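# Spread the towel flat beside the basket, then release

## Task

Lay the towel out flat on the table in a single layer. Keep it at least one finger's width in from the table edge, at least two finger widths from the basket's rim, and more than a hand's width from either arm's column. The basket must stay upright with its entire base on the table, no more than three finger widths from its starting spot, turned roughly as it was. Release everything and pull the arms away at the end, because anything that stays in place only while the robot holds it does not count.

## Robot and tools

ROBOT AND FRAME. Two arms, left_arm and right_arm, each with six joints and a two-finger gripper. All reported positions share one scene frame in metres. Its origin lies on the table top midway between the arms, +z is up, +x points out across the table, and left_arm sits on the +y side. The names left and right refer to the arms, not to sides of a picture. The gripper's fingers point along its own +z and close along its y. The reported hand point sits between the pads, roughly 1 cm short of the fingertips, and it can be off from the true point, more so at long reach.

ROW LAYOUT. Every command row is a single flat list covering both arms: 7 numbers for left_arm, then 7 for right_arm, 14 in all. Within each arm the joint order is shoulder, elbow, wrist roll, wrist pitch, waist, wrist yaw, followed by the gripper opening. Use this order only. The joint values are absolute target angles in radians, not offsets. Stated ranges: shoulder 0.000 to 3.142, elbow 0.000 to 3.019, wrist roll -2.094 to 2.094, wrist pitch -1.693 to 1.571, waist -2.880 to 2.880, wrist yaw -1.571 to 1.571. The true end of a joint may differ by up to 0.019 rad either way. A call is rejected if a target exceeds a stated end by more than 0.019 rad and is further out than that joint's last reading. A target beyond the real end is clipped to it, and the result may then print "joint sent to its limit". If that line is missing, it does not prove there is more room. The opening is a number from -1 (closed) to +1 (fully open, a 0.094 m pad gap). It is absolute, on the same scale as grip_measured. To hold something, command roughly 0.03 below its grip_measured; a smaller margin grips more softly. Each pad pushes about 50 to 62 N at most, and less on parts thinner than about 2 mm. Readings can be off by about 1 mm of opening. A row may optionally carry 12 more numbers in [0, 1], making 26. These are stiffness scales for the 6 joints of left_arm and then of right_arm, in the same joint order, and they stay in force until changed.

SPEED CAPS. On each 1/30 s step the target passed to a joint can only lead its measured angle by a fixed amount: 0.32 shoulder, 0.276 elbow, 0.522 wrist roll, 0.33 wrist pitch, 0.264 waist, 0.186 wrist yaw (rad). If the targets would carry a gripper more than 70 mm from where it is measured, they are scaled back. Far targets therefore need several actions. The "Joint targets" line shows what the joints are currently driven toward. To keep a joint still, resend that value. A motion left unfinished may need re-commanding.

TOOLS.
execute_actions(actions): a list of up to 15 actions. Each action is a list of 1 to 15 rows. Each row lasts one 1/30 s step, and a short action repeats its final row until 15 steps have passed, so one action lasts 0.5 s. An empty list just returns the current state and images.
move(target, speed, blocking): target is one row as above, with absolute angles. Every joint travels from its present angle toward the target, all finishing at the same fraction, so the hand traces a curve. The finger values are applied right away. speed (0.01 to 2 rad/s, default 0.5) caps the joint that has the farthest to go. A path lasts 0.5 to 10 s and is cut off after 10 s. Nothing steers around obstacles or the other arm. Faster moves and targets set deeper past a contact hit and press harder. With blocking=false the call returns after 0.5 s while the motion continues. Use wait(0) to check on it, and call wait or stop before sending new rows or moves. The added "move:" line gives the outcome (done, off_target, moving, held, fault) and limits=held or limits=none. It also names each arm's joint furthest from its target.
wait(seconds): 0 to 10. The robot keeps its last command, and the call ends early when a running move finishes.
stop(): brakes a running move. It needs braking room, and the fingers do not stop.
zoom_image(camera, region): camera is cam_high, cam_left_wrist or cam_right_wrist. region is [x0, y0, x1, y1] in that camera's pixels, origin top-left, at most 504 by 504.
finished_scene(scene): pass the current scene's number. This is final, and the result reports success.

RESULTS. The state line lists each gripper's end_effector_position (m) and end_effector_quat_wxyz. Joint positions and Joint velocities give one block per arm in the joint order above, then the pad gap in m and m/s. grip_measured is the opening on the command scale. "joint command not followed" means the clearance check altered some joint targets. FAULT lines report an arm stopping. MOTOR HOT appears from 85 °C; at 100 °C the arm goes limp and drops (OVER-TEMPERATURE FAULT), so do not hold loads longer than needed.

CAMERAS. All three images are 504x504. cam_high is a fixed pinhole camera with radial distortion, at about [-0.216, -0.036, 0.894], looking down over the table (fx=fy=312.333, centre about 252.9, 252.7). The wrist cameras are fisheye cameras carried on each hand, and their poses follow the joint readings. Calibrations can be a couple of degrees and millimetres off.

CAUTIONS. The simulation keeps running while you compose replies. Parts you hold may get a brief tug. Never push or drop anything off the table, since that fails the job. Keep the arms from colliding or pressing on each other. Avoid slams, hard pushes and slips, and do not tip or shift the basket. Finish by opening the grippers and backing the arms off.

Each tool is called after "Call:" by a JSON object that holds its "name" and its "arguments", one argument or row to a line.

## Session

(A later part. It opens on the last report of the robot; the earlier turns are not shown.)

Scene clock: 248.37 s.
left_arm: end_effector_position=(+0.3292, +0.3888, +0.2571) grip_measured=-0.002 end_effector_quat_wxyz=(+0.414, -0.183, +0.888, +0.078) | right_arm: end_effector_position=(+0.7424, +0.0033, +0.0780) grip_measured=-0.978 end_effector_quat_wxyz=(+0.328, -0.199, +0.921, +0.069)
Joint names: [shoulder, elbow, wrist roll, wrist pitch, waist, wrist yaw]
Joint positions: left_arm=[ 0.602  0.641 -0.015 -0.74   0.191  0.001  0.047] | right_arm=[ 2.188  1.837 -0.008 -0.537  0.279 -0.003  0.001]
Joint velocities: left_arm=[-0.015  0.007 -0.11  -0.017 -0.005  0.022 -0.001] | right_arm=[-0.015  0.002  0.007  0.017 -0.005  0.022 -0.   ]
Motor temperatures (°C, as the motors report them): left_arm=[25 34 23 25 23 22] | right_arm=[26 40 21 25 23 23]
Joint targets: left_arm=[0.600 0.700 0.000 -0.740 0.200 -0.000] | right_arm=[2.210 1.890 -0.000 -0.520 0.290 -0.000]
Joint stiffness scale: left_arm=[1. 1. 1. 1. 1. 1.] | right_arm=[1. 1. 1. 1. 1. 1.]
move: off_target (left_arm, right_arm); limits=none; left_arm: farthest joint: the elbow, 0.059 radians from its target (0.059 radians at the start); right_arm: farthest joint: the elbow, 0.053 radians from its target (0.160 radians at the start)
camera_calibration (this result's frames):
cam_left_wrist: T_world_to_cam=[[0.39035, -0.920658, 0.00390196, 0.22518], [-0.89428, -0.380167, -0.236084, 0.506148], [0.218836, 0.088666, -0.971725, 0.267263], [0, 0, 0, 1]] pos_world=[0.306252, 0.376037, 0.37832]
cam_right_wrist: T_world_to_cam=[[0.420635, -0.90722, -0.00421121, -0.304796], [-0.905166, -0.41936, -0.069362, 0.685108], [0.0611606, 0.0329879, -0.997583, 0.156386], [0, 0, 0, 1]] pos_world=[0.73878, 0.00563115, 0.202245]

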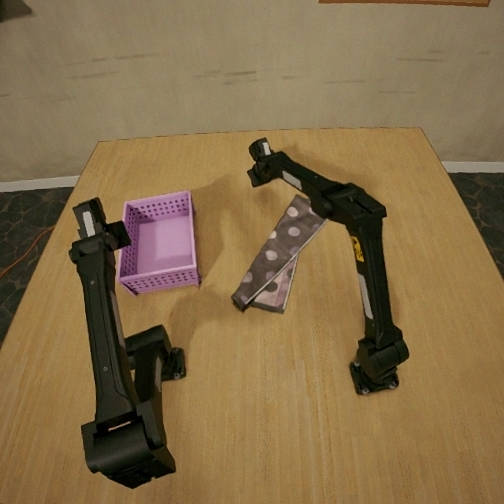

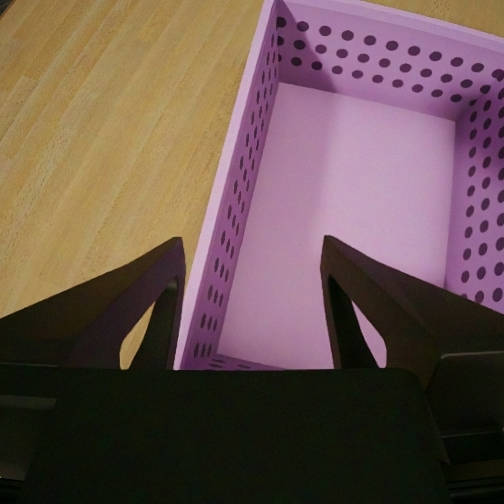

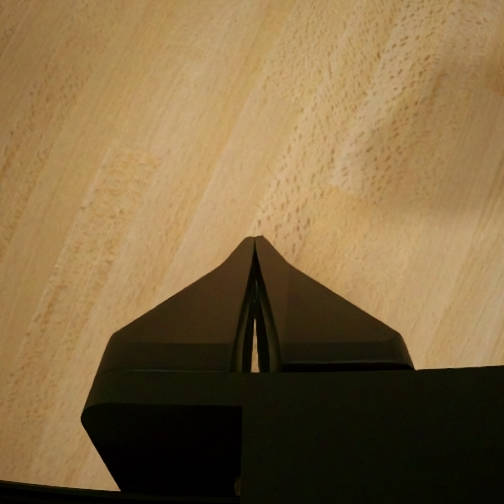

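Too far out; retry ~2 cm closer, more vertical.

Call:
{"name": "move", "arguments": {
  "target": [0.6,0.65,0,-0.74,0.2,0,0, 1.75,1.33,0,-0.78,-0.03,0,0],
  "speed": 0.4
}}

Call:
{"name": "move", "arguments": {
  "target": [0.6,0.65,0,-0.74,0.2,0,0, 1.94,1.33,0,-0.78,-0.03,0,0],
  "speed": 0.15
}}

Call:
{"name": "execute_actions", "arguments": {
  "actions": [
    [[0.6,0.65,0,-0.74,0.2,0,0, 1.94,1.33,0,-0.78,-0.03,0,-0.5]],
    [[0.6,0.65,0,-0.74,0.2,0,0, 1.94,1.33,0,-0.78,-0.03,0,-1]],
    [[0.6,0.65,0,-0.74,0.2,0,0, 1.94,1.33,0,-0.78,-0.03,0,-1]],
    [[0.6,0.65,0,-0.74,0.2,0,0, 1.86,1.36,0,-0.78,-0.03,0,-1]],
    [[0.6,0.65,0,-0.74,0.2,0,0, 1.8,1.38,0,-0.78,0,0,-1]]
  ]
}}

Scene clock: 255.57 s.
left_arm: end_effector_position=(+0.3292, +0.3888, +0.2571) grip_measured=-0.002 end_effector_quat_wxyz=(+0.414, -0.183, +0.888, +0.078) | right_arm: end_effector_position=(+0.5912, -0.2601, +0.0944) grip_measured=-0.002 end_effector_quat_wxyz=(+0.176, -0.058, +0.983, +0.010)
Joint names: [shoulder, elbow, wrist roll, wrist pitch, waist, wrist yaw]
Joint positions: left_arm=[ 0.602  0.641 -0.015 -0.74   0.191  0.001  0.047] | right_arm=[ 1.768  1.325 -0.008 -0.774 -0.029 -0.003  0.047]
Joint velocities: left_arm=[-0.024 -0.002  0.007  0.007 -0.005  0.007 -0.   ] | right_arm=[ 0.005 -0.007  0.081 -0.017 -0.005 -0.007 -0.   ]
Motor temperatures (°C, as the motors report them): left_arm=[25 34 23 25 23 22] | right_arm=[27 40 21 25 23 23]
Joint targets: left_arm=[0.600 0.650 -0.000 -0.740 0.200 0.000] | right_arm=[1.750 1.330 0.000 -0.780 -0.030 -0.000]
Joint stiffness scale: left_arm=[1. 1. 1. 1. 1. 1.] | right_arm=[1. 1. 1. 1. 1. 1.]
move: done; limits=none; left_arm: farthest joint: the wrist roll, 0.015 radians from its target (0.015 radians at the start); right_arm: farthest joint: the shoulder, 0.018 radians from its target (0.438 radians at the start)
camera_calibration (this result's frames):
cam_left_wrist: T_world_to_cam=[[0.39035, -0.920658, 0.00390196, 0.22518], [-0.89428, -0.380167, -0.236084, 0.506148], [0.218836, 0.088666, -0.971725, 0.267263], [0, 0, 0, 1]] pos_world=[0.306252, 0.376037, 0.37832]
cam_right_wrist: T_world_to_cam=[[0.123681, -0.992275, -0.00964637, -0.326195], [-0.959017, -0.122022, 0.255729, 0.517321], [-0.254931, -0.0223778, -0.9667, 0.360239], [0, 0, 0, 1]] pos_world=[0.6283, -0.25249, 0.212802]

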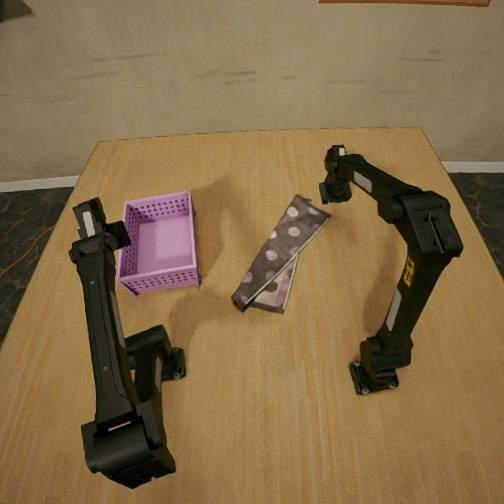

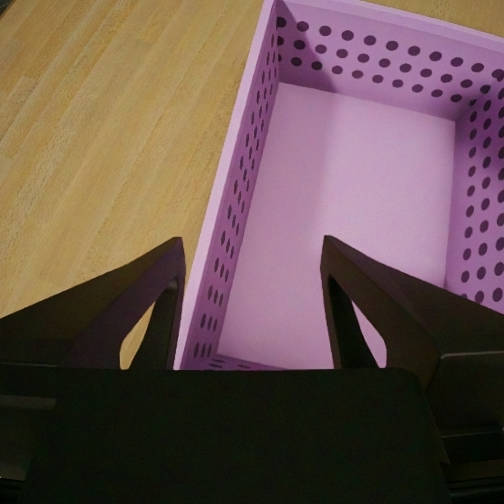

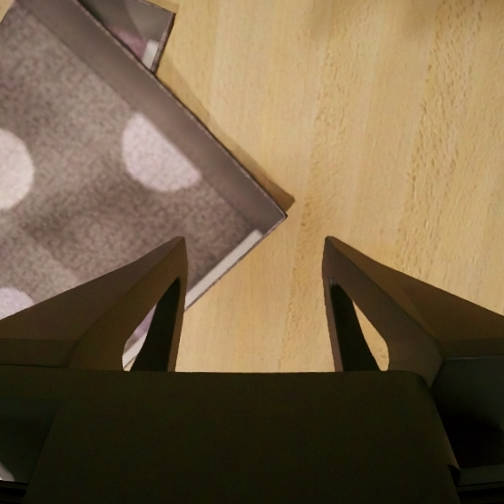

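Scene clock: 256.97 s.
left_arm: end_effector_position=(+0.3292, +0.3888, +0.2571) grip_measured=-0.002 end_effector_quat_wxyz=(+0.414, -0.183, +0.888, +0.078) | right_arm: end_effector_position=(+0.5813, -0.2612, +0.0192) grip_measured=-0.002 end_effector_quat_wxyz=(+0.111, -0.057, +0.992, +0.007)
Joint names: [shoulder, elbow, wrist roll, wrist pitch, waist, wrist yaw]
Joint positions: left_arm=[ 0.602  0.641 -0.015 -0.74   0.191  0.001  0.047] | right_arm=[ 1.9    1.325 -0.006 -0.774 -0.029 -0.003  0.047]
Joint velocities: left_arm=[-0.005  0.002 -0.11  -0.017 -0.005 -0.095 -0.   ] | right_arm=[-0.005  0.002 -0.007 -0.022 -0.015  0.007  0.   ]
Motor temperatures (°C, as the motors report them): left_arm=[25 34 23 25 23 22] | right_arm=[27 40 21 25 23 23]
Joint targets: left_arm=[0.600 0.650 0.000 -0.740 0.200 -0.000] | right_arm=[1.940 1.330 0.000 -0.780 -0.030 0.000]
Joint stiffness scale: left_arm=[1. 1. 1. 1. 1. 1.] | right_arm=[1. 1. 1. 1. 1. 1.]
move: off_target (right_arm); limits=none; left_arm: farthest joint: the wrist roll, 0.015 radians from its target (0.015 radians at the start); right_arm: farthest joint: the shoulder, 0.040 radians from its target (0.172 radians at the start)
camera_calibration (this result's frames):
cam_left_wrist: T_world_to_cam=[[0.39035, -0.920658, 0.00390196, 0.22518], [-0.89428, -0.380167, -0.236084, 0.506148], [0.218836, 0.088666, -0.971725, 0.267263], [0, 0, 0, 1]] pos_world=[0.306252, 0.376037, 0.37832]
cam_right_wrist: T_world_to_cam=[[0.120801, -0.992605, -0.0119189, -0.325137], [-0.917071, -0.116188, 0.38142, 0.501681], [-0.379984, -0.0351453, -0.924325, 0.353522], [0, 0, 0, 1]] pos_world=[0.633687, -0.252019, 0.131543]

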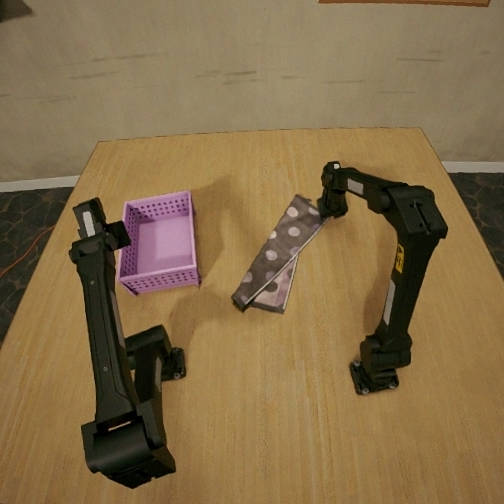

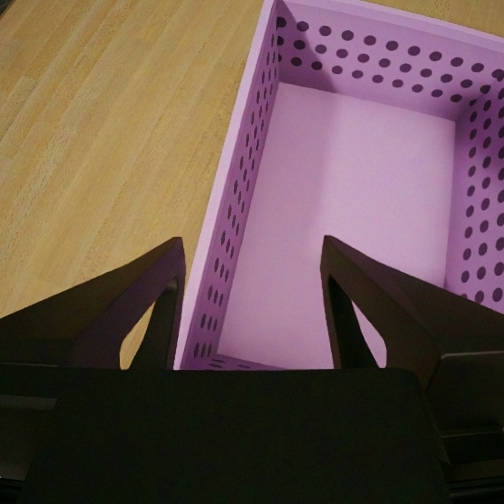

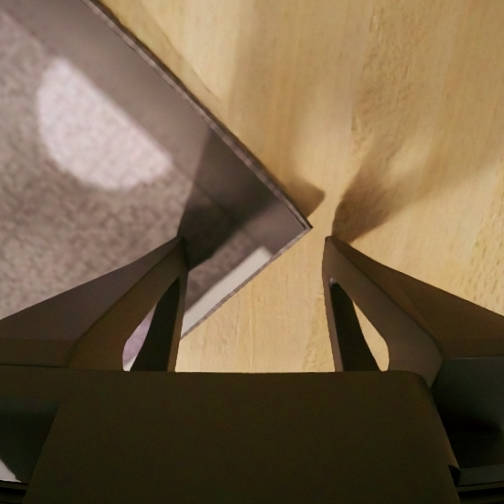

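Scene clock: 259.47 s.
left_arm: end_effector_position=(+0.3292, +0.3888, +0.2571) grip_measured=-0.002 end_effector_quat_wxyz=(+0.414, -0.183, +0.888, +0.078) | right_arm: end_effector_position=(+0.5945, -0.2503, +0.0766) grip_measured=-0.978 end_effector_quat_wxyz=(+0.162, -0.065, +0.985, +0.011)
Joint names: [shoulder, elbow, wrist roll, wrist pitch, waist, wrist yaw]
Joint positions: left_arm=[ 0.602  0.641 -0.015 -0.74   0.191  0.001  0.047] | right_arm=[ 1.811  1.343 -0.006 -0.775 -0.013 -0.002  0.001]
Joint velocities: left_arm=[ 0.005 -0.007 -0.081 -0.007 -0.005  0.022 -0.   ] | right_arm=[-0.005  0.002  0.007  0.007 -0.005  0.007  0.001]
Motor temperatures (°C, as the motors report them): left_arm=[25 34 23 25 23 22] | right_arm=[27 40 21 25 23 23]
Joint targets: left_arm=[0.600 0.650 -0.000 -0.740 0.200 -0.000] | right_arm=[1.800 1.380 0.000 -0.780 -0.000 0.000]
Joint stiffness scale: left_arm=[1. 1. 1. 1. 1. 1.] | right_arm=[1. 1. 1. 1. 1. 1.]
camera_calibration (this result's frames):
cam_left_wrist: T_world_to_cam=[[0.39035, -0.920658, 0.00390196, 0.22518], [-0.89428, -0.380167, -0.236084, 0.506148], [0.218836, 0.088666, -0.971725, 0.267263], [0, 0, 0, 1]] pos_world=[0.306252, 0.376037, 0.37832]
cam_right_wrist: T_world_to_cam=[[0.137493, -0.990457, -0.00947921, -0.324826], [-0.94966, -0.134537, 0.282923, 0.5155], [-0.281499, -0.0298978, -0.959096, 0.357431], [0, 0, 0, 1]] pos_world=[0.634827, -0.241686, 0.193884]

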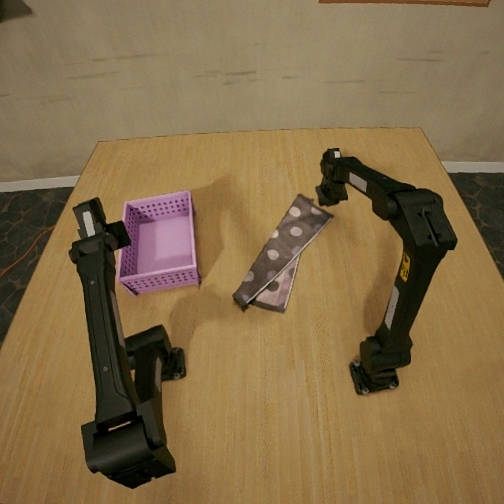

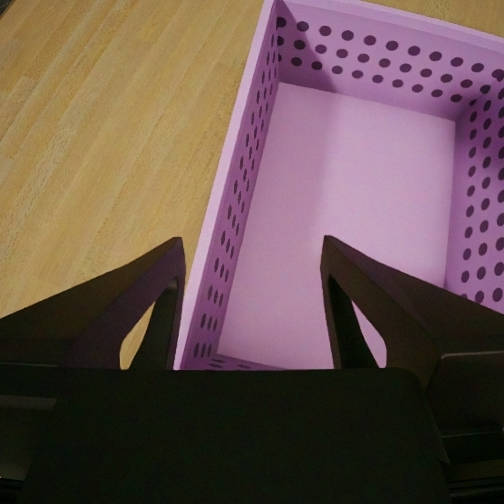

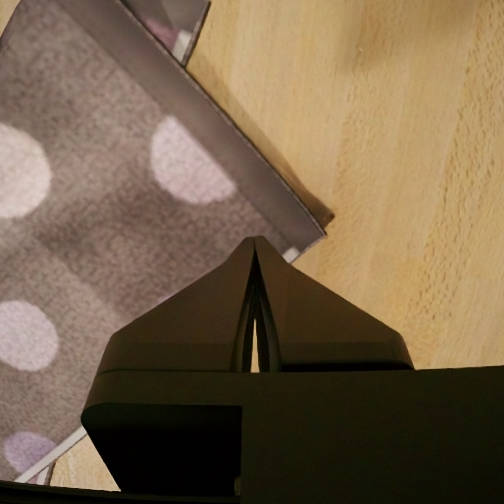

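Call:
{"name": "execute_actions", "arguments": {
  "actions": [
    [[0.6,0.65,0,-0.74,0.2,0,0, 1.8,1.36,0,-0.76,-0.06,0,0]],
    [[0.6,0.65,0,-0.74,0.2,0,0, 1.87,1.35,0,-0.76,-0.06,0,0]],
    [[0.6,0.65,0,-0.74,0.2,0,0, 1.93,1.35,0,-0.76,-0.06,0,0]],
    [[0.6,0.65,0,-0.74,0.2,0,0, 1.96,1.35,0,-0.76,-0.05,0,0]],
    [[0.6,0.65,0,-0.74,0.2,0,0, 1.96,1.35,0,-0.76,-0.02,0,-0.3]],
    [[0.6,0.65,0,-0.74,0.2,0,0, 1.96,1.35,0,-0.76,-0.005,0,-0.6]],
    [[0.6,0.65,0,-0.74,0.2,0,0, 1.96,1.35,0,-0.76,0.005,0,-1]],
    [[0.6,0.65,0,-0.74,0.2,0,0, 1.96,1.35,0,-0.76,0.005,0,-1]],
    [[0.6,0.65,0,-0.74,0.2,0,0, 1.87,1.37,0,-0.76,0.005,0,-1]],
    [[0.6,0.65,0,-0.74,0.2,0,0, 1.8,1.38,0,-0.76,0.005,0,-1]]
  ]
}}

Scene clock: 269.70 s.
left_arm: end_effector_position=(+0.3292, +0.3888, +0.2571) grip_measured=-0.002 end_effector_quat_wxyz=(+0.414, -0.183, +0.888, +0.078) | right_arm: end_effector_position=(+0.5982, -0.2491, +0.0833) grip_measured=-0.978 end_effector_quat_wxyz=(+0.173, -0.065, +0.983, +0.010)
Joint names: [shoulder, elbow, wrist roll, wrist pitch, waist, wrist yaw]
Joint positions: left_arm=[ 0.602  0.641 -0.015 -0.74   0.191  0.001  0.047] | right_arm=[ 1.803  1.345 -0.005 -0.765 -0.01   0.001  0.001]
Joint velocities: left_arm=[-0.005 -0.002 -0.022 -0.007  0.005 -0.007 -0.001] | right_arm=[-0.005  0.002 -0.022  0.012 -0.005  0.022 -0.   ]
Motor temperatures (°C, as the motors report them): left_arm=[25 33 23 25 23 22] | right_arm=[27 39 21 25 23 23]
Joint targets: left_arm=[0.600 0.650 -0.000 -0.740 0.200 -0.000] | right_arm=[1.800 1.380 0.000 -0.760 0.005 -0.000]
Joint stiffness scale: left_arm=[1. 1. 1. 1. 1. 1.] | right_arm=[1. 1. 1. 1. 1. 1.]
camera_calibration (this result's frames):
cam_left_wrist: T_world_to_cam=[[0.39035, -0.920658, 0.00390196, 0.22518], [-0.89428, -0.380167, -0.236084, 0.506148], [0.218836, 0.088666, -0.971725, 0.267263], [0, 0, 0, 1]] pos_world=[0.306252, 0.376037, 0.37832]
cam_right_wrist: T_world_to_cam=[[0.137735, -0.990449, -0.00635837, -0.32443], [-0.955527, -0.134564, 0.262413, 0.522502], [-0.260762, -0.0300679, -0.964935, 0.352957], [0, 0, 0, 1]] pos_world=[0.635988, -0.240409, 0.201407]

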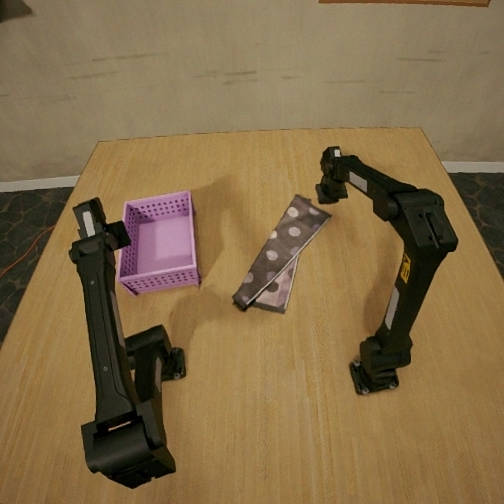

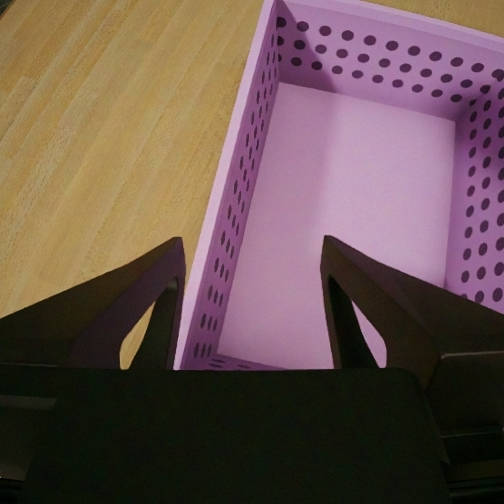

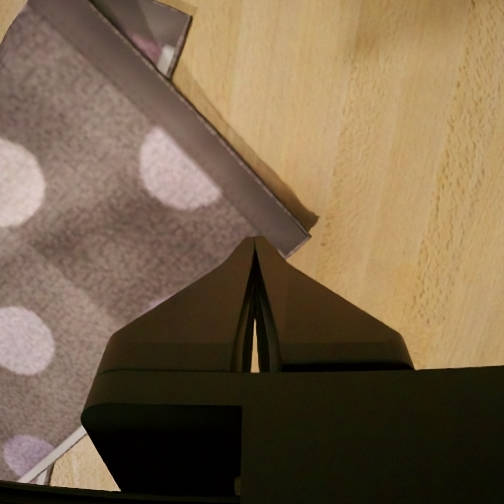

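Call:
{"name": "execute_actions", "arguments": {
  "actions": [
    [[0.6,0.65,0,-0.74,0.2,0,0, 1.8,1.36,0.4,-0.8,0.005,0,0]],
    [[0.6,0.65,0,-0.74,0.2,0,0, 1.84,1.35,0.75,-0.8,0.005,0,0]],
    [[0.6,0.65,0,-0.74,0.2,0,0, 1.87,1.35,0.75,-0.8,0.005,0,0]]
  ]
}}

Scene clock: 273.97 s.
left_arm: end_effector_position=(+0.3292, +0.3888, +0.2571) grip_measured=-0.002 end_effector_quat_wxyz=(+0.414, -0.183, +0.888, +0.078) | right_arm: end_effector_position=(+0.5885, -0.2499, +0.0516) grip_measured=-0.001 end_effector_quat_wxyz=(+0.122, +0.299, +0.945, +0.056)
Joint names: [shoulder, elbow, wrist roll, wrist pitch, waist, wrist yaw]
Joint positions: left_arm=[ 0.602  0.641 -0.015 -0.74   0.191  0.001  0.047] | right_arm=[ 1.854  1.345  0.74  -0.793 -0.01   0.001  0.047]
Joint velocities: left_arm=[-0.005  0.017 -0.022 -0.017 -0.005 -0.022 -0.   ] | right_arm=[-0.015 -0.002  0.051 -0.012 -0.015  0.007  0.   ]
Motor temperatures (°C, as the motors report them): left_arm=[25 33 23 25 23 22] | right_arm=[27 39 21 25 23 23]
Joint targets: left_arm=[0.600 0.650 -0.000 -0.740 0.200 0.000] | right_arm=[1.870 1.350 0.750 -0.800 0.005 0.000]
Joint stiffness scale: left_arm=[1. 1. 1. 1. 1. 1.] | right_arm=[1. 1. 1. 1. 1. 1.]
camera_calibration (this result's frames):
cam_left_wrist: T_world_to_cam=[[0.39035, -0.920658, 0.00390196, 0.22518], [-0.89428, -0.380167, -0.236084, 0.506148], [0.218836, 0.088666, -0.971725, 0.267263], [0, 0, 0, 1]] pos_world=[0.306252, 0.376037, 0.37832]
cam_right_wrist: T_world_to_cam=[[-0.545688, -0.8166, -0.188118, 0.130912], [-0.80395, 0.446829, 0.392439, 0.570751], [-0.236409, 0.365387, -0.900335, 0.400976], [0, 0, 0, 1]] pos_world=[0.625087, -0.294637, 0.161654]

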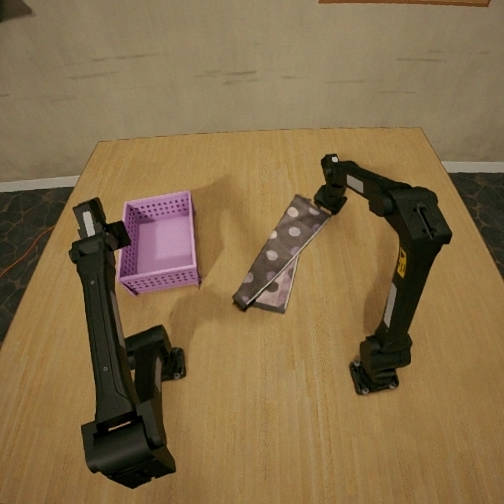

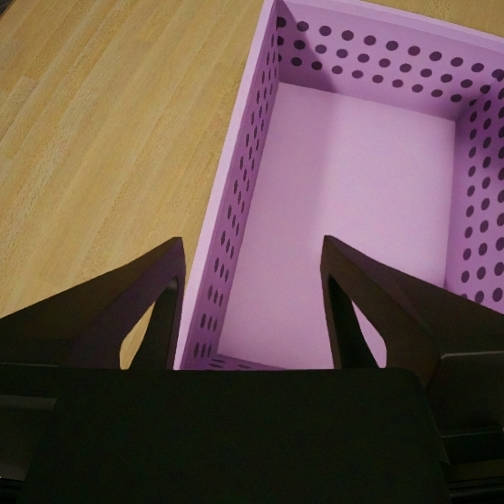

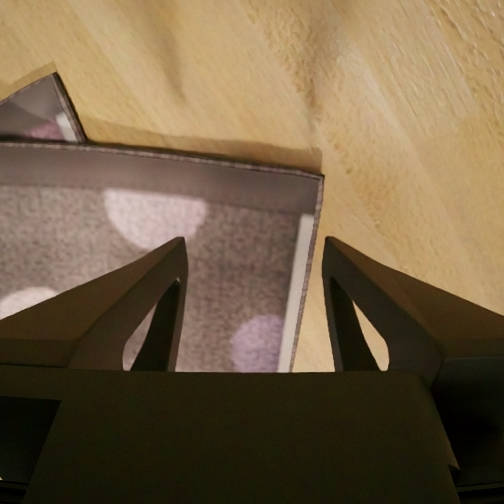

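Call:
{"name": "execute_actions", "arguments": {
  "actions": [
    [[0.6,0.65,0,-0.74,0.2,0,0, 1.9,1.5,0.75,-0.97,-0.03,0,0]],
    [[0.6,0.65,0,-0.74,0.2,0,0, 1.97,1.58,0.75,-1.11,-0.04,0,0]],
    [[0.6,0.65,0,-0.74,0.2,0,0, 2.02,1.58,0.75,-1.11,-0.04,0,0]],
    [[0.6,0.65,0,-0.74,0.2,0,0, 2.07,1.58,0.75,-1.11,-0.04,0,0]]
  ]
}}

Call:
{"name": "execute_actions", "arguments": {
  "actions": [
    [[0.6,0.65,0,-0.74,0.2,0,0, 2.085,1.58,0.75,-1.11,-0.04,0,0]],
    [[0.6,0.65,0,-0.74,0.2,0,0, 2.085,1.58,0.75,-1.11,-0.04,0,-0.5]],
    [[0.6,0.65,0,-0.74,0.2,0,0, 2.085,1.58,0.75,-1.11,-0.04,0,-1]],
    [[0.6,0.65,0,-0.74,0.2,0,0, 2.085,1.58,0.75,-1.11,-0.04,0,-1]],
    [[0.6,0.65,0,-0.74,0.2,0,0, 2.0,1.58,0.75,-1.11,-0.04,0,-1]],
    [[0.6,0.65,0,-0.74,0.2,0,0, 1.93,1.58,0.75,-1.11,-0.02,0,-1]]
  ]
}}

Scene clock: 283.07 s.
left_arm: end_effector_position=(+0.3292, +0.3888, +0.2571) grip_measured=-0.002 end_effector_quat_wxyz=(+0.414, -0.183, +0.888, +0.078) | right_arm: end_effector_position=(+0.5875, -0.2599, +0.0206) grip_measured=-0.001 end_effector_quat_wxyz=(-0.002, +0.310, +0.951, -0.001)
Joint names: [shoulder, elbow, wrist roll, wrist pitch, waist, wrist yaw]
Joint positions: left_arm=[ 0.602  0.641 -0.015 -0.74   0.191  0.001  0.047] | right_arm=[ 2.03   1.558  0.742 -1.104 -0.027 -0.     0.047]
Joint velocities: left_arm=[-0.005 -0.012  0.037  0.012 -0.015 -0.051 -0.   ] | right_arm=[-0.005  0.007  0.066 -0.002 -0.005 -0.037 -0.001]
Motor temperatures (°C, as the motors report them): left_arm=[25 33 23 25 23 22] | right_arm=[27 38 21 25 23 23]
Joint targets: left_arm=[0.600 0.650 -0.000 -0.740 0.200 -0.000] | right_arm=[2.070 1.580 0.750 -1.110 -0.040 0.000]
Joint stiffness scale: left_arm=[1. 1. 1. 1. 1. 1.] | right_arm=[1. 1. 1. 1. 1. 1.]
camera_calibration (this result's frames):
cam_left_wrist: T_world_to_cam=[[0.39035, -0.920658, 0.00390196, 0.22518], [-0.89428, -0.380167, -0.236084, 0.506148], [0.218836, 0.088666, -0.971725, 0.267263], [0, 0, 0, 1]] pos_world=[0.306252, 0.376037, 0.37832]
cam_right_wrist: T_world_to_cam=[[-0.587527, -0.809163, -0.00819218, 0.139167], [-0.662841, 0.475427, 0.578456, 0.507365], [-0.46417, 0.345288, -0.815673, 0.50336], [0, 0, 0, 1]] pos_world=[0.651712, -0.302411, 0.118229]

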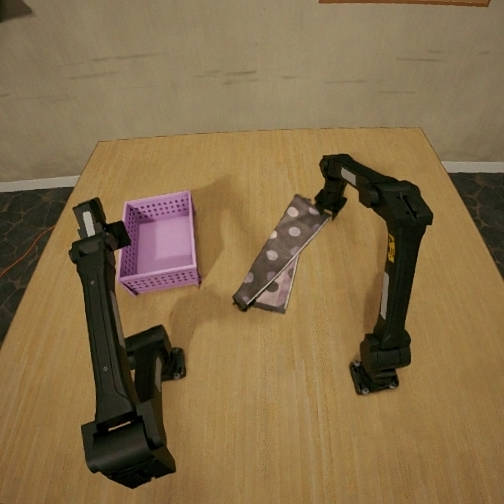

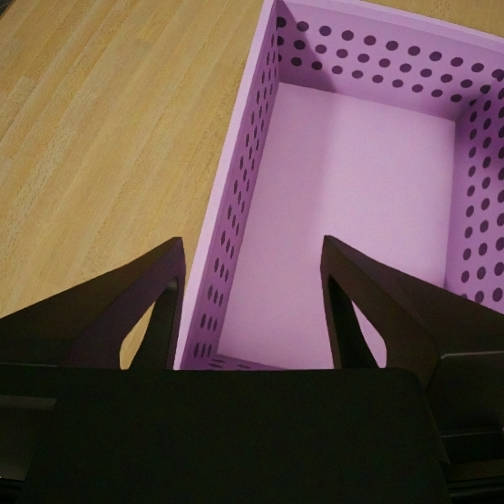

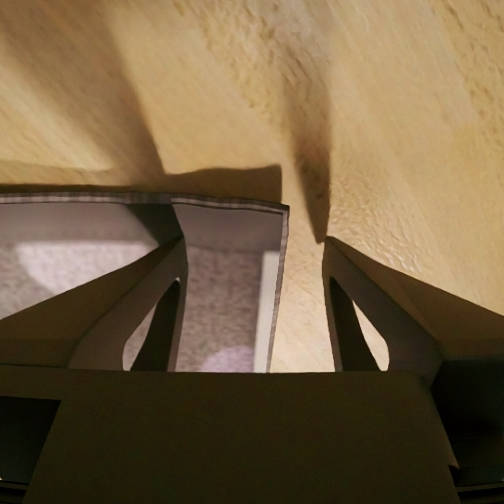

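Scene clock: 286.07 s.
left_arm: end_effector_position=(+0.3292, +0.3888, +0.2571) grip_measured=-0.002 end_effector_quat_wxyz=(+0.414, -0.183, +0.888, +0.078) | right_arm: end_effector_position=(+0.5952, -0.2592, +0.0745) grip_measured=-0.935 end_effector_quat_wxyz=(+0.040, +0.310, +0.950, +0.019)
Joint names: [shoulder, elbow, wrist roll, wrist pitch, waist, wrist yaw]
Joint positions: left_arm=[ 0.602  0.641 -0.015 -0.74   0.191  0.001  0.047] | right_arm=[ 1.936  1.559  0.742 -1.105 -0.027 -0.001  0.003]
Joint velocities: left_arm=[-0.005  0.027 -0.022 -0.007 -0.005 -0.066 -0.   ] | right_arm=[ 0.005  0.012 -0.051 -0.012 -0.005 -0.051 -0.   ]
Motor temperatures (°C, as the motors report them): left_arm=[25 33 23 25 23 22] | right_arm=[27 38 21 25 23 23]
Joint targets: left_arm=[0.600 0.650 0.000 -0.740 0.200 0.000] | right_arm=[1.930 1.580 0.750 -1.110 -0.020 0.000]
Joint stiffness scale: left_arm=[1. 1. 1. 1. 1. 1.] | right_arm=[1. 1. 1. 1. 1. 1.]
camera_calibration (this result's frames):
cam_left_wrist: T_world_to_cam=[[0.39035, -0.920658, 0.00390196, 0.22518], [-0.89428, -0.380167, -0.236084, 0.506148], [0.218836, 0.088666, -0.971725, 0.267263], [0, 0, 0, 1]] pos_world=[0.306252, 0.376037, 0.37832]
cam_right_wrist: T_world_to_cam=[[-0.584133, -0.80852, -0.0712968, 0.147589], [-0.713478, 0.469612, 0.520014, 0.513894], [-0.38696, 0.354626, -0.851177, 0.509766], [0, 0, 0, 1]] pos_world=[0.650123, -0.302779, 0.177192]

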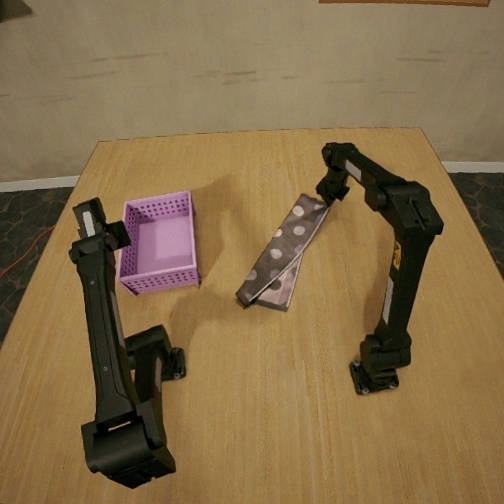

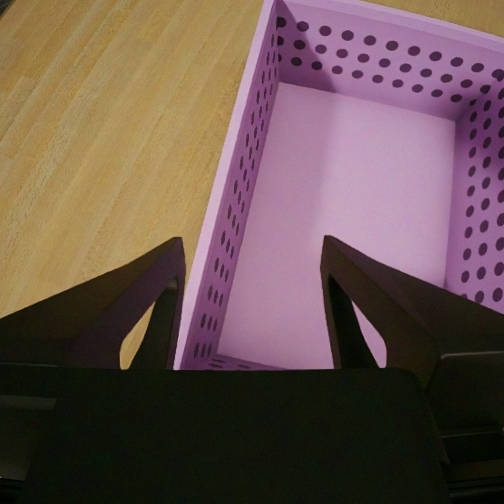

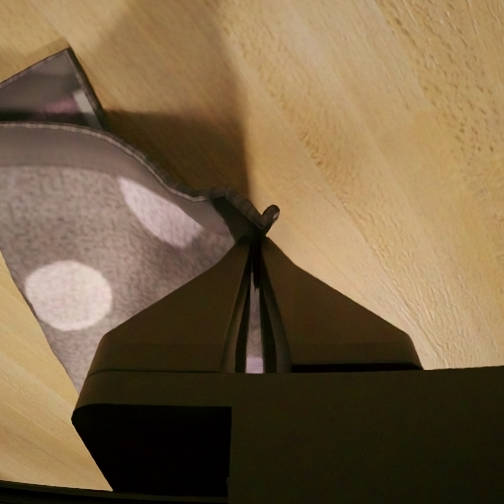

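Call:
{"name": "move", "arguments": {
  "target": [0.6,0.65,0,-0.74,0.2,0,0, 1.92,1.76,0.85,-0.93,0.13,0,-1],
  "speed": 0.15
}}

Call:
{"name": "move", "arguments": {
  "target": [0.6,0.65,0,-0.74,0.2,0,0, 2.19,1.87,0.9,-0.55,0.27,0,-1],
  "speed": 0.2
}}

Call:
{"name": "move", "arguments": {
  "target": [0.6,0.65,0,-0.74,0.2,0,0, 1.2,1.3,0.9,-0.55,0.2,0,0]
}}

Scene clock: 290.50 s.
left_arm: end_effector_position=(+0.3292, +0.3888, +0.2571) grip_measured=-0.002 end_effector_quat_wxyz=(+0.414, -0.183, +0.888, +0.078) | right_arm: end_effector_position=(+0.6677, -0.1481, +0.1488) grip_measured=-0.935 end_effector_quat_wxyz=(+0.170, +0.280, +0.939, +0.105)
Joint names: [shoulder, elbow, wrist roll, wrist pitch, waist, wrist yaw]
Joint positions: left_arm=[ 0.602  0.641 -0.015 -0.74   0.191  0.001  0.047] | right_arm=[ 1.936  1.711  0.84  -0.944  0.122 -0.001  0.003]
Joint velocities: left_arm=[-0.015 -0.007 -0.095 -0.007  0.005  0.081 -0.001] | right_arm=[-0.005 -0.017 -0.022  0.002 -0.015 -0.037 -0.   ]
Motor temperatures (°C, as the motors report them): left_arm=[25 33 23 25 23 22] | right_arm=[27 38 21 25 23 23]
Joint targets: left_arm=[0.600 0.650 0.000 -0.740 0.200 -0.000] | right_arm=[1.920 1.760 0.850 -0.930 0.130 -0.000]
Joint stiffness scale: left_arm=[1. 1. 1. 1. 1. 1.] | right_arm=[1. 1. 1. 1. 1. 1.]
move: off_target (right_arm); limits=none; left_arm: farthest joint: the wrist roll, 0.015 radians from its target (0.015 radians at the start); right_arm: farthest joint: the elbow, 0.049 radians from its target (0.201 radians at the start)
camera_calibration (this result's frames):
cam_left_wrist: T_world_to_cam=[[0.39035, -0.920658, 0.00390196, 0.22518], [-0.89428, -0.380167, -0.236084, 0.506148], [0.218836, 0.088666, -0.971725, 0.267263], [0, 0, 0, 1]] pos_world=[0.306252, 0.376037, 0.37832]
cam_right_wrist: T_world_to_cam=[[-0.483604, -0.821717, -0.301509, 0.250163], [-0.864177, 0.393533, 0.313577, 0.594881], [-0.139017, 0.412204, -0.900423, 0.411922], [0, 0, 0, 1]] pos_world=[0.692327, -0.198338, 0.25979]

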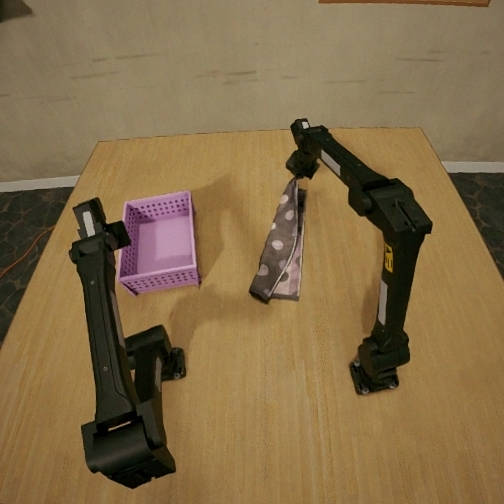

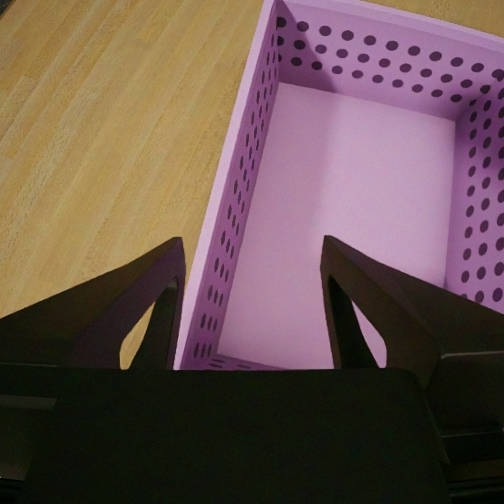

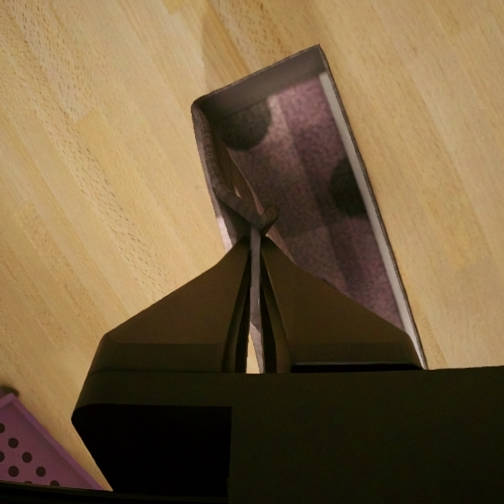

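Scene clock: 292.87 s.
left_arm: end_effector_position=(+0.3292, +0.3888, +0.2571) grip_measured=-0.002 end_effector_quat_wxyz=(+0.414, -0.183, +0.888, +0.078) | right_arm: end_effector_position=(+0.7386, -0.0165, +0.0800) grip_measured=-0.935 end_effector_quat_wxyz=(+0.257, +0.231, +0.918, +0.193)
Joint names: [shoulder, elbow, wrist roll, wrist pitch, waist, wrist yaw]
Joint positions: left_arm=[ 0.602  0.641 -0.015 -0.74   0.191  0.001  0.047] | right_arm=[ 2.166  1.816  0.89  -0.567  0.259 -0.001  0.003]
Joint velocities: left_arm=[-0.015 -0.007  0.081  0.007 -0.005 -0.007  0.   ] | right_arm=[-0.005  0.002  0.007  0.027 -0.005 -0.037  0.001]
Motor temperatures (°C, as the motors report them): left_arm=[25 33 23 25 23 22] | right_arm=[27 39 21 25 23 23]
Joint targets: left_arm=[0.600 0.650 0.000 -0.740 0.200 0.000] | right_arm=[2.190 1.870 0.900 -0.550 0.270 -0.000]
Joint stiffness scale: left_arm=[1. 1. 1. 1. 1. 1.] | right_arm=[1. 1. 1. 1. 1. 1.]
move: off_target (right_arm); limits=none; left_arm: farthest joint: the wrist roll, 0.015 radians from its target (0.015 radians at the start); right_arm: farthest joint: the elbow, 0.054 radians from its target (0.159 radians at the start)
camera_calibration (this result's frames):
cam_left_wrist: T_world_to_cam=[[0.39035, -0.920658, 0.00390196, 0.22518], [-0.89428, -0.380167, -0.236084, 0.506148], [0.218836, 0.088666, -0.971725, 0.267263], [0, 0, 0, 1]] pos_world=[0.306252, 0.376037, 0.37832]
cam_right_wrist: T_world_to_cam=[[-0.31665, -0.817605, -0.480889, 0.263035], [-0.948265, 0.285112, 0.139656, 0.700121], [0.0229235, 0.500232, -0.865588, 0.184703], [0, 0, 0, 1]] pos_world=[0.742957, -0.0769486, 0.188591]

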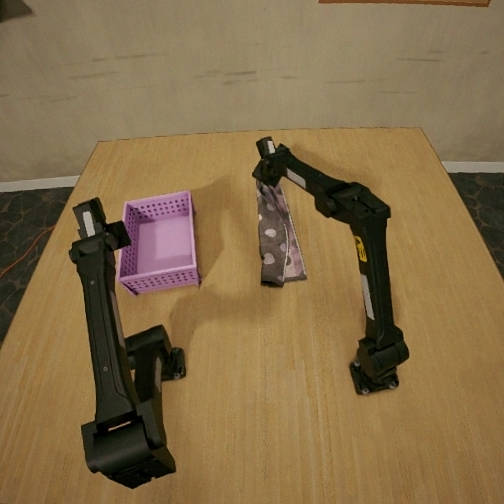

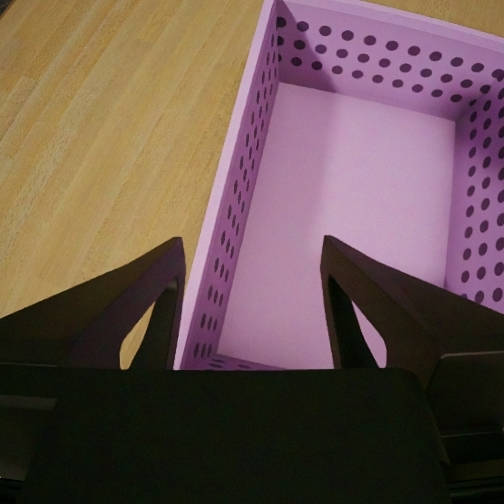

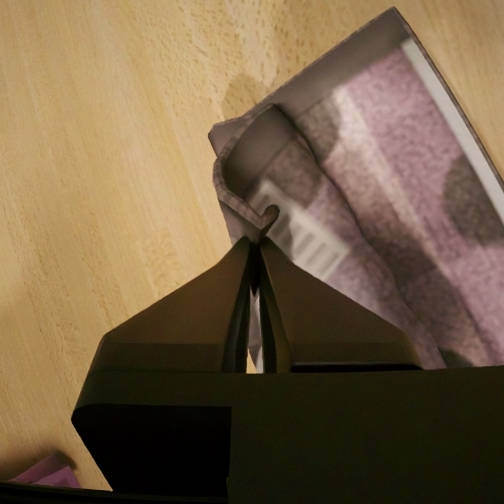

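Scene clock: 295.37 s.
left_arm: end_effector_position=(+0.3292, +0.3888, +0.2571) grip_measured=-0.002 end_effector_quat_wxyz=(+0.414, -0.183, +0.888, +0.078) | right_arm: end_effector_position=(+0.5150, -0.1358, +0.4341) grip_measured=-0.001 end_effector_quat_wxyz=(+0.426, +0.226, +0.821, +0.305)
Joint names: [shoulder, elbow, wrist roll, wrist pitch, waist, wrist yaw]
Joint positions: left_arm=[ 0.602  0.641 -0.015 -0.74   0.191  0.001  0.047] | right_arm=[ 1.199  1.296  0.891 -0.566  0.215 -0.001  0.047]
Joint velocities: left_arm=[-0.005 -0.012  0.051 -0.007 -0.005  0.007 -0.001] | right_arm=[-0.005 -0.007  0.066 -0.027 -0.005 -0.022 -0.001]
Motor temperatures (°C, as the motors report them): left_arm=[25 33 23 25 23 22] | right_arm=[27 39 21 25 23 23]
Joint targets: left_arm=[0.600 0.650 -0.000 -0.740 0.200 -0.000] | right_arm=[1.200 1.300 0.900 -0.550 0.200 -0.000]
Joint stiffness scale: left_arm=[1. 1. 1. 1. 1. 1.] | right_arm=[1. 1. 1. 1. 1. 1.]
move: done; limits=none; left_arm: farthest joint: the wrist roll, 0.015 radians from its target (0.015 radians at the start); right_arm: farthest joint: the wrist pitch, 0.016 radians from its target (0.017 radians at the start)
camera_calibration (this result's frames):
cam_left_wrist: T_world_to_cam=[[0.39035, -0.920658, 0.00390196, 0.22518], [-0.89428, -0.380167, -0.236084, 0.506148], [0.218836, 0.088666, -0.971725, 0.267263], [0, 0, 0, 1]] pos_world=[0.306252, 0.376037, 0.37832]
cam_right_wrist: T_world_to_cam=[[-0.100403, -0.709813, -0.697197, 0.262111], [-0.920817, 0.331706, -0.205101, 0.614555], [0.376848, 0.621398, -0.686913, 0.312638], [0, 0, 0, 1]] pos_world=[0.474393, -0.212074, 0.523544]

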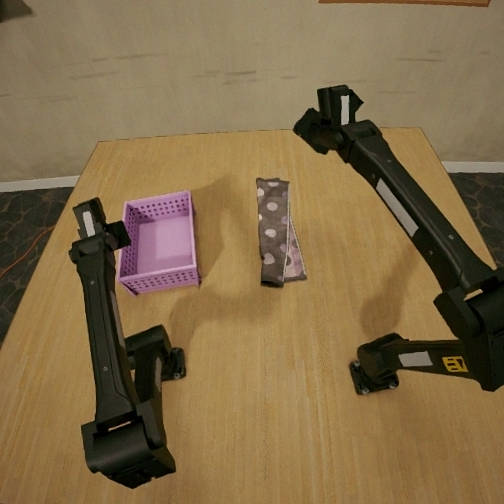

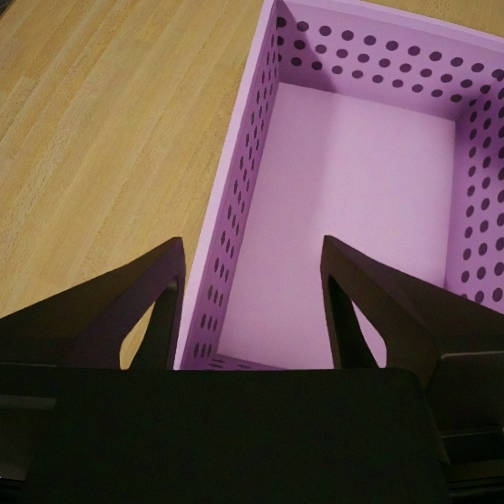

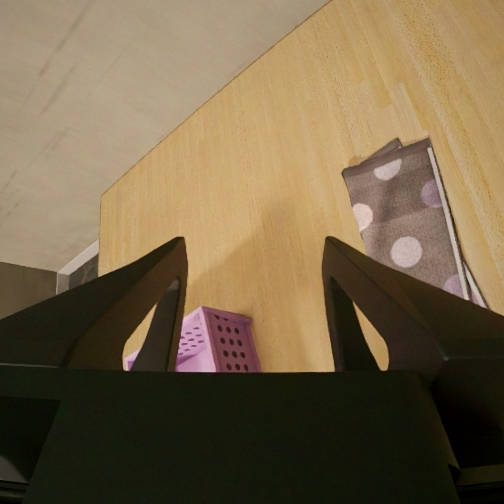

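Call:
{"name": "move", "arguments": {
  "target": [1.2,1.02,-0.89,-0.91,-1.11,0,0, 1.0,1.0,0,-0.9,-0.1,0,0],
  "speed": 0.6
}}

Call:
{"name": "move", "arguments": {
  "target": [1.57,1.02,-0.89,-0.91,-1.11,0,0, 1.0,1.0,0,-0.9,-0.1,0,0],
  "speed": 0.4
}}

Scene clock: 303.43 s.
left_arm: end_effector_position=(+0.2950, -0.0642, +0.1962) grip_measured=-0.002 end_effector_quat_wxyz=(+0.135, +0.016, +0.977, -0.167) | right_arm: end_effector_position=(+0.4133, -0.3038, +0.2855) grip_measured=-0.001 end_effector_quat_wxyz=(+0.323, -0.019, +0.946, +0.010)
Joint names: [shoulder, elbow, wrist roll, wrist pitch, waist, wrist yaw]
Joint positions: left_arm=[ 1.197  0.963 -0.874 -0.904 -1.108  0.001  0.047] | right_arm=[ 1.016  0.995  0.01  -0.893 -0.086 -0.001  0.047]
Joint velocities: left_arm=[-0.005  0.007 -0.022 -0.017 -0.005  0.037  0.   ] | right_arm=[-0.005  0.007 -0.11  -0.002 -0.005 -0.051 -0.001]
Motor temperatures (°C, as the motors report them): left_arm=[25 33 23 25 23 22] | right_arm=[26 39 21 25 23 23]
Joint targets: left_arm=[1.200 1.020 -0.890 -0.910 -1.110 0.000] | right_arm=[1.000 1.000 0.000 -0.900 -0.100 -0.000]
Joint stiffness scale: left_arm=[1. 1. 1. 1. 1. 1.] | right_arm=[1. 1. 1. 1. 1. 1.]
move: off_target (left_arm); limits=none; left_arm: farthest joint: the elbow, 0.057 radians from its target (0.379 radians at the start); right_arm: farthest joint: the shoulder, 0.016 radians from its target (0.199 radians at the start)
camera_calibration (this result's frames):
cam_left_wrist: T_world_to_cam=[[-0.0804785, -0.94532, 0.31606, -0.102201], [-0.929729, 0.185507, 0.318106, 0.226979], [-0.359343, -0.268249, -0.89382, 0.388063], [0, 0, 0, 1]] pos_world=[0.342252, -0.0346216, 0.306957]
cam_right_wrist: T_world_to_cam=[[0.0529601, -0.998501, -0.0138004, -0.317181], [-0.997666, -0.0523091, -0.0438974, 0.415259], [0.0431097, 0.016093, -0.998941, 0.396397], [0, 0, 0, 1]] pos_world=[0.413999, -0.301363, 0.409828]

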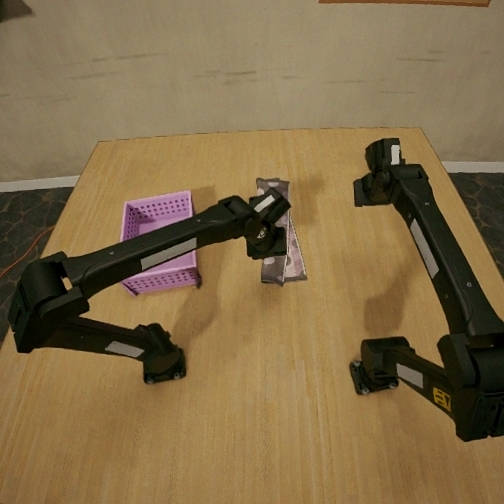

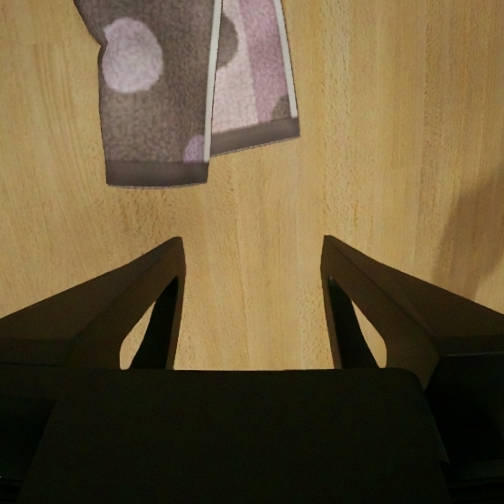

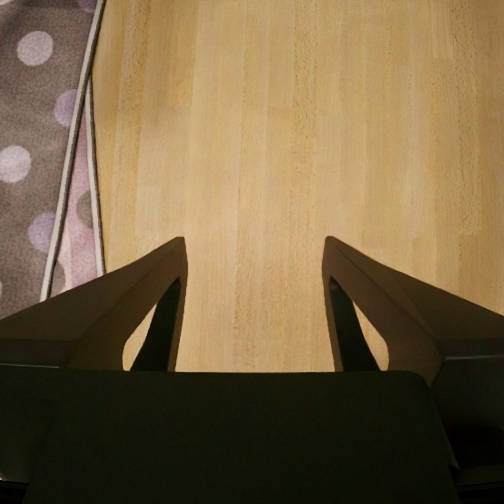

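Scene clock: 304.97 s.
left_arm: end_effector_position=(+0.2957, -0.0651, +0.0477) grip_measured=-0.002 end_effector_quat_wxyz=(+0.020, +0.016, +0.999, -0.026) | right_arm: end_effector_position=(+0.4133, -0.3038, +0.2855) grip_measured=-0.001 end_effector_quat_wxyz=(+0.323, -0.020, +0.946, +0.010)
Joint names: [shoulder, elbow, wrist roll, wrist pitch, waist, wrist yaw]
Joint positions: left_arm=[ 1.575  0.974 -0.875 -0.904 -1.108  0.001  0.047] | right_arm=[ 1.016  0.995  0.009 -0.893 -0.086 -0.001  0.047]
Joint velocities: left_arm=[ 0.005  0.002  0.037 -0.012 -0.015 -0.081  0.   ] | right_arm=[-0.005 -0.012 -0.007 -0.002  0.005 -0.081 -0.   ]
Motor temperatures (°C, as the motors report them): left_arm=[25 33 23 25 23 22] | right_arm=[26 39 21 25 23 23]
Joint targets: left_arm=[1.570 1.020 -0.890 -0.910 -1.110 -0.000] | right_arm=[1.000 1.000 -0.000 -0.900 -0.100 0.000]
Joint stiffness scale: left_arm=[1. 1. 1. 1. 1. 1.] | right_arm=[1. 1. 1. 1. 1. 1.]
move: off_target (left_arm); limits=none; left_arm: farthest joint: the elbow, 0.046 radians from its target (0.057 radians at the start); right_arm: farthest joint: the shoulder, 0.016 radians from its target (0.016 radians at the start)
camera_calibration (this result's frames):
cam_left_wrist: T_world_to_cam=[[-0.0386564, -0.998197, 0.0459126, -0.0589777], [-0.829763, 0.057667, 0.555129, 0.225849], [-0.556776, -0.0166373, -0.830496, 0.327079], [0, 0, 0, 1]] pos_world=[0.367231, -0.0664537, 0.14897]
cam_right_wrist: T_world_to_cam=[[0.0535636, -0.998475, -0.0133343, -0.317555], [-0.997633, -0.0529321, -0.0438973, 0.415056], [0.0431246, 0.015654, -0.998947, 0.396259], [0, 0, 0, 1]] pos_world=[0.413995, -0.301305, 0.409827]

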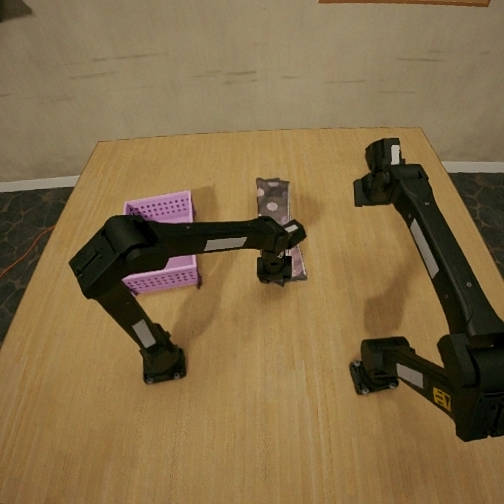

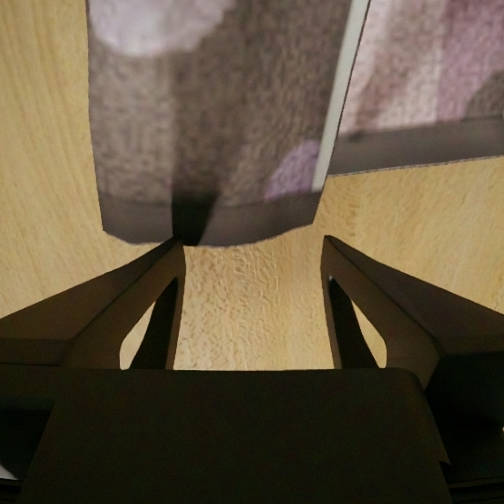

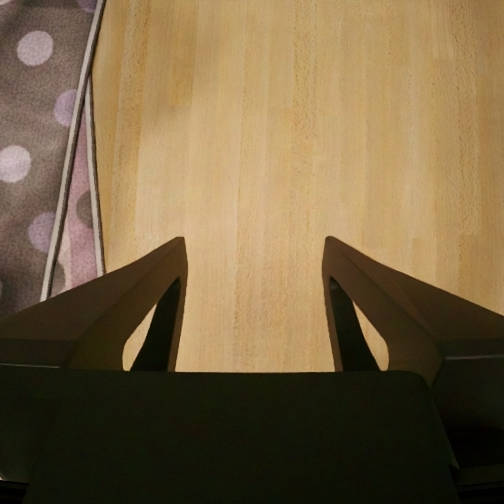

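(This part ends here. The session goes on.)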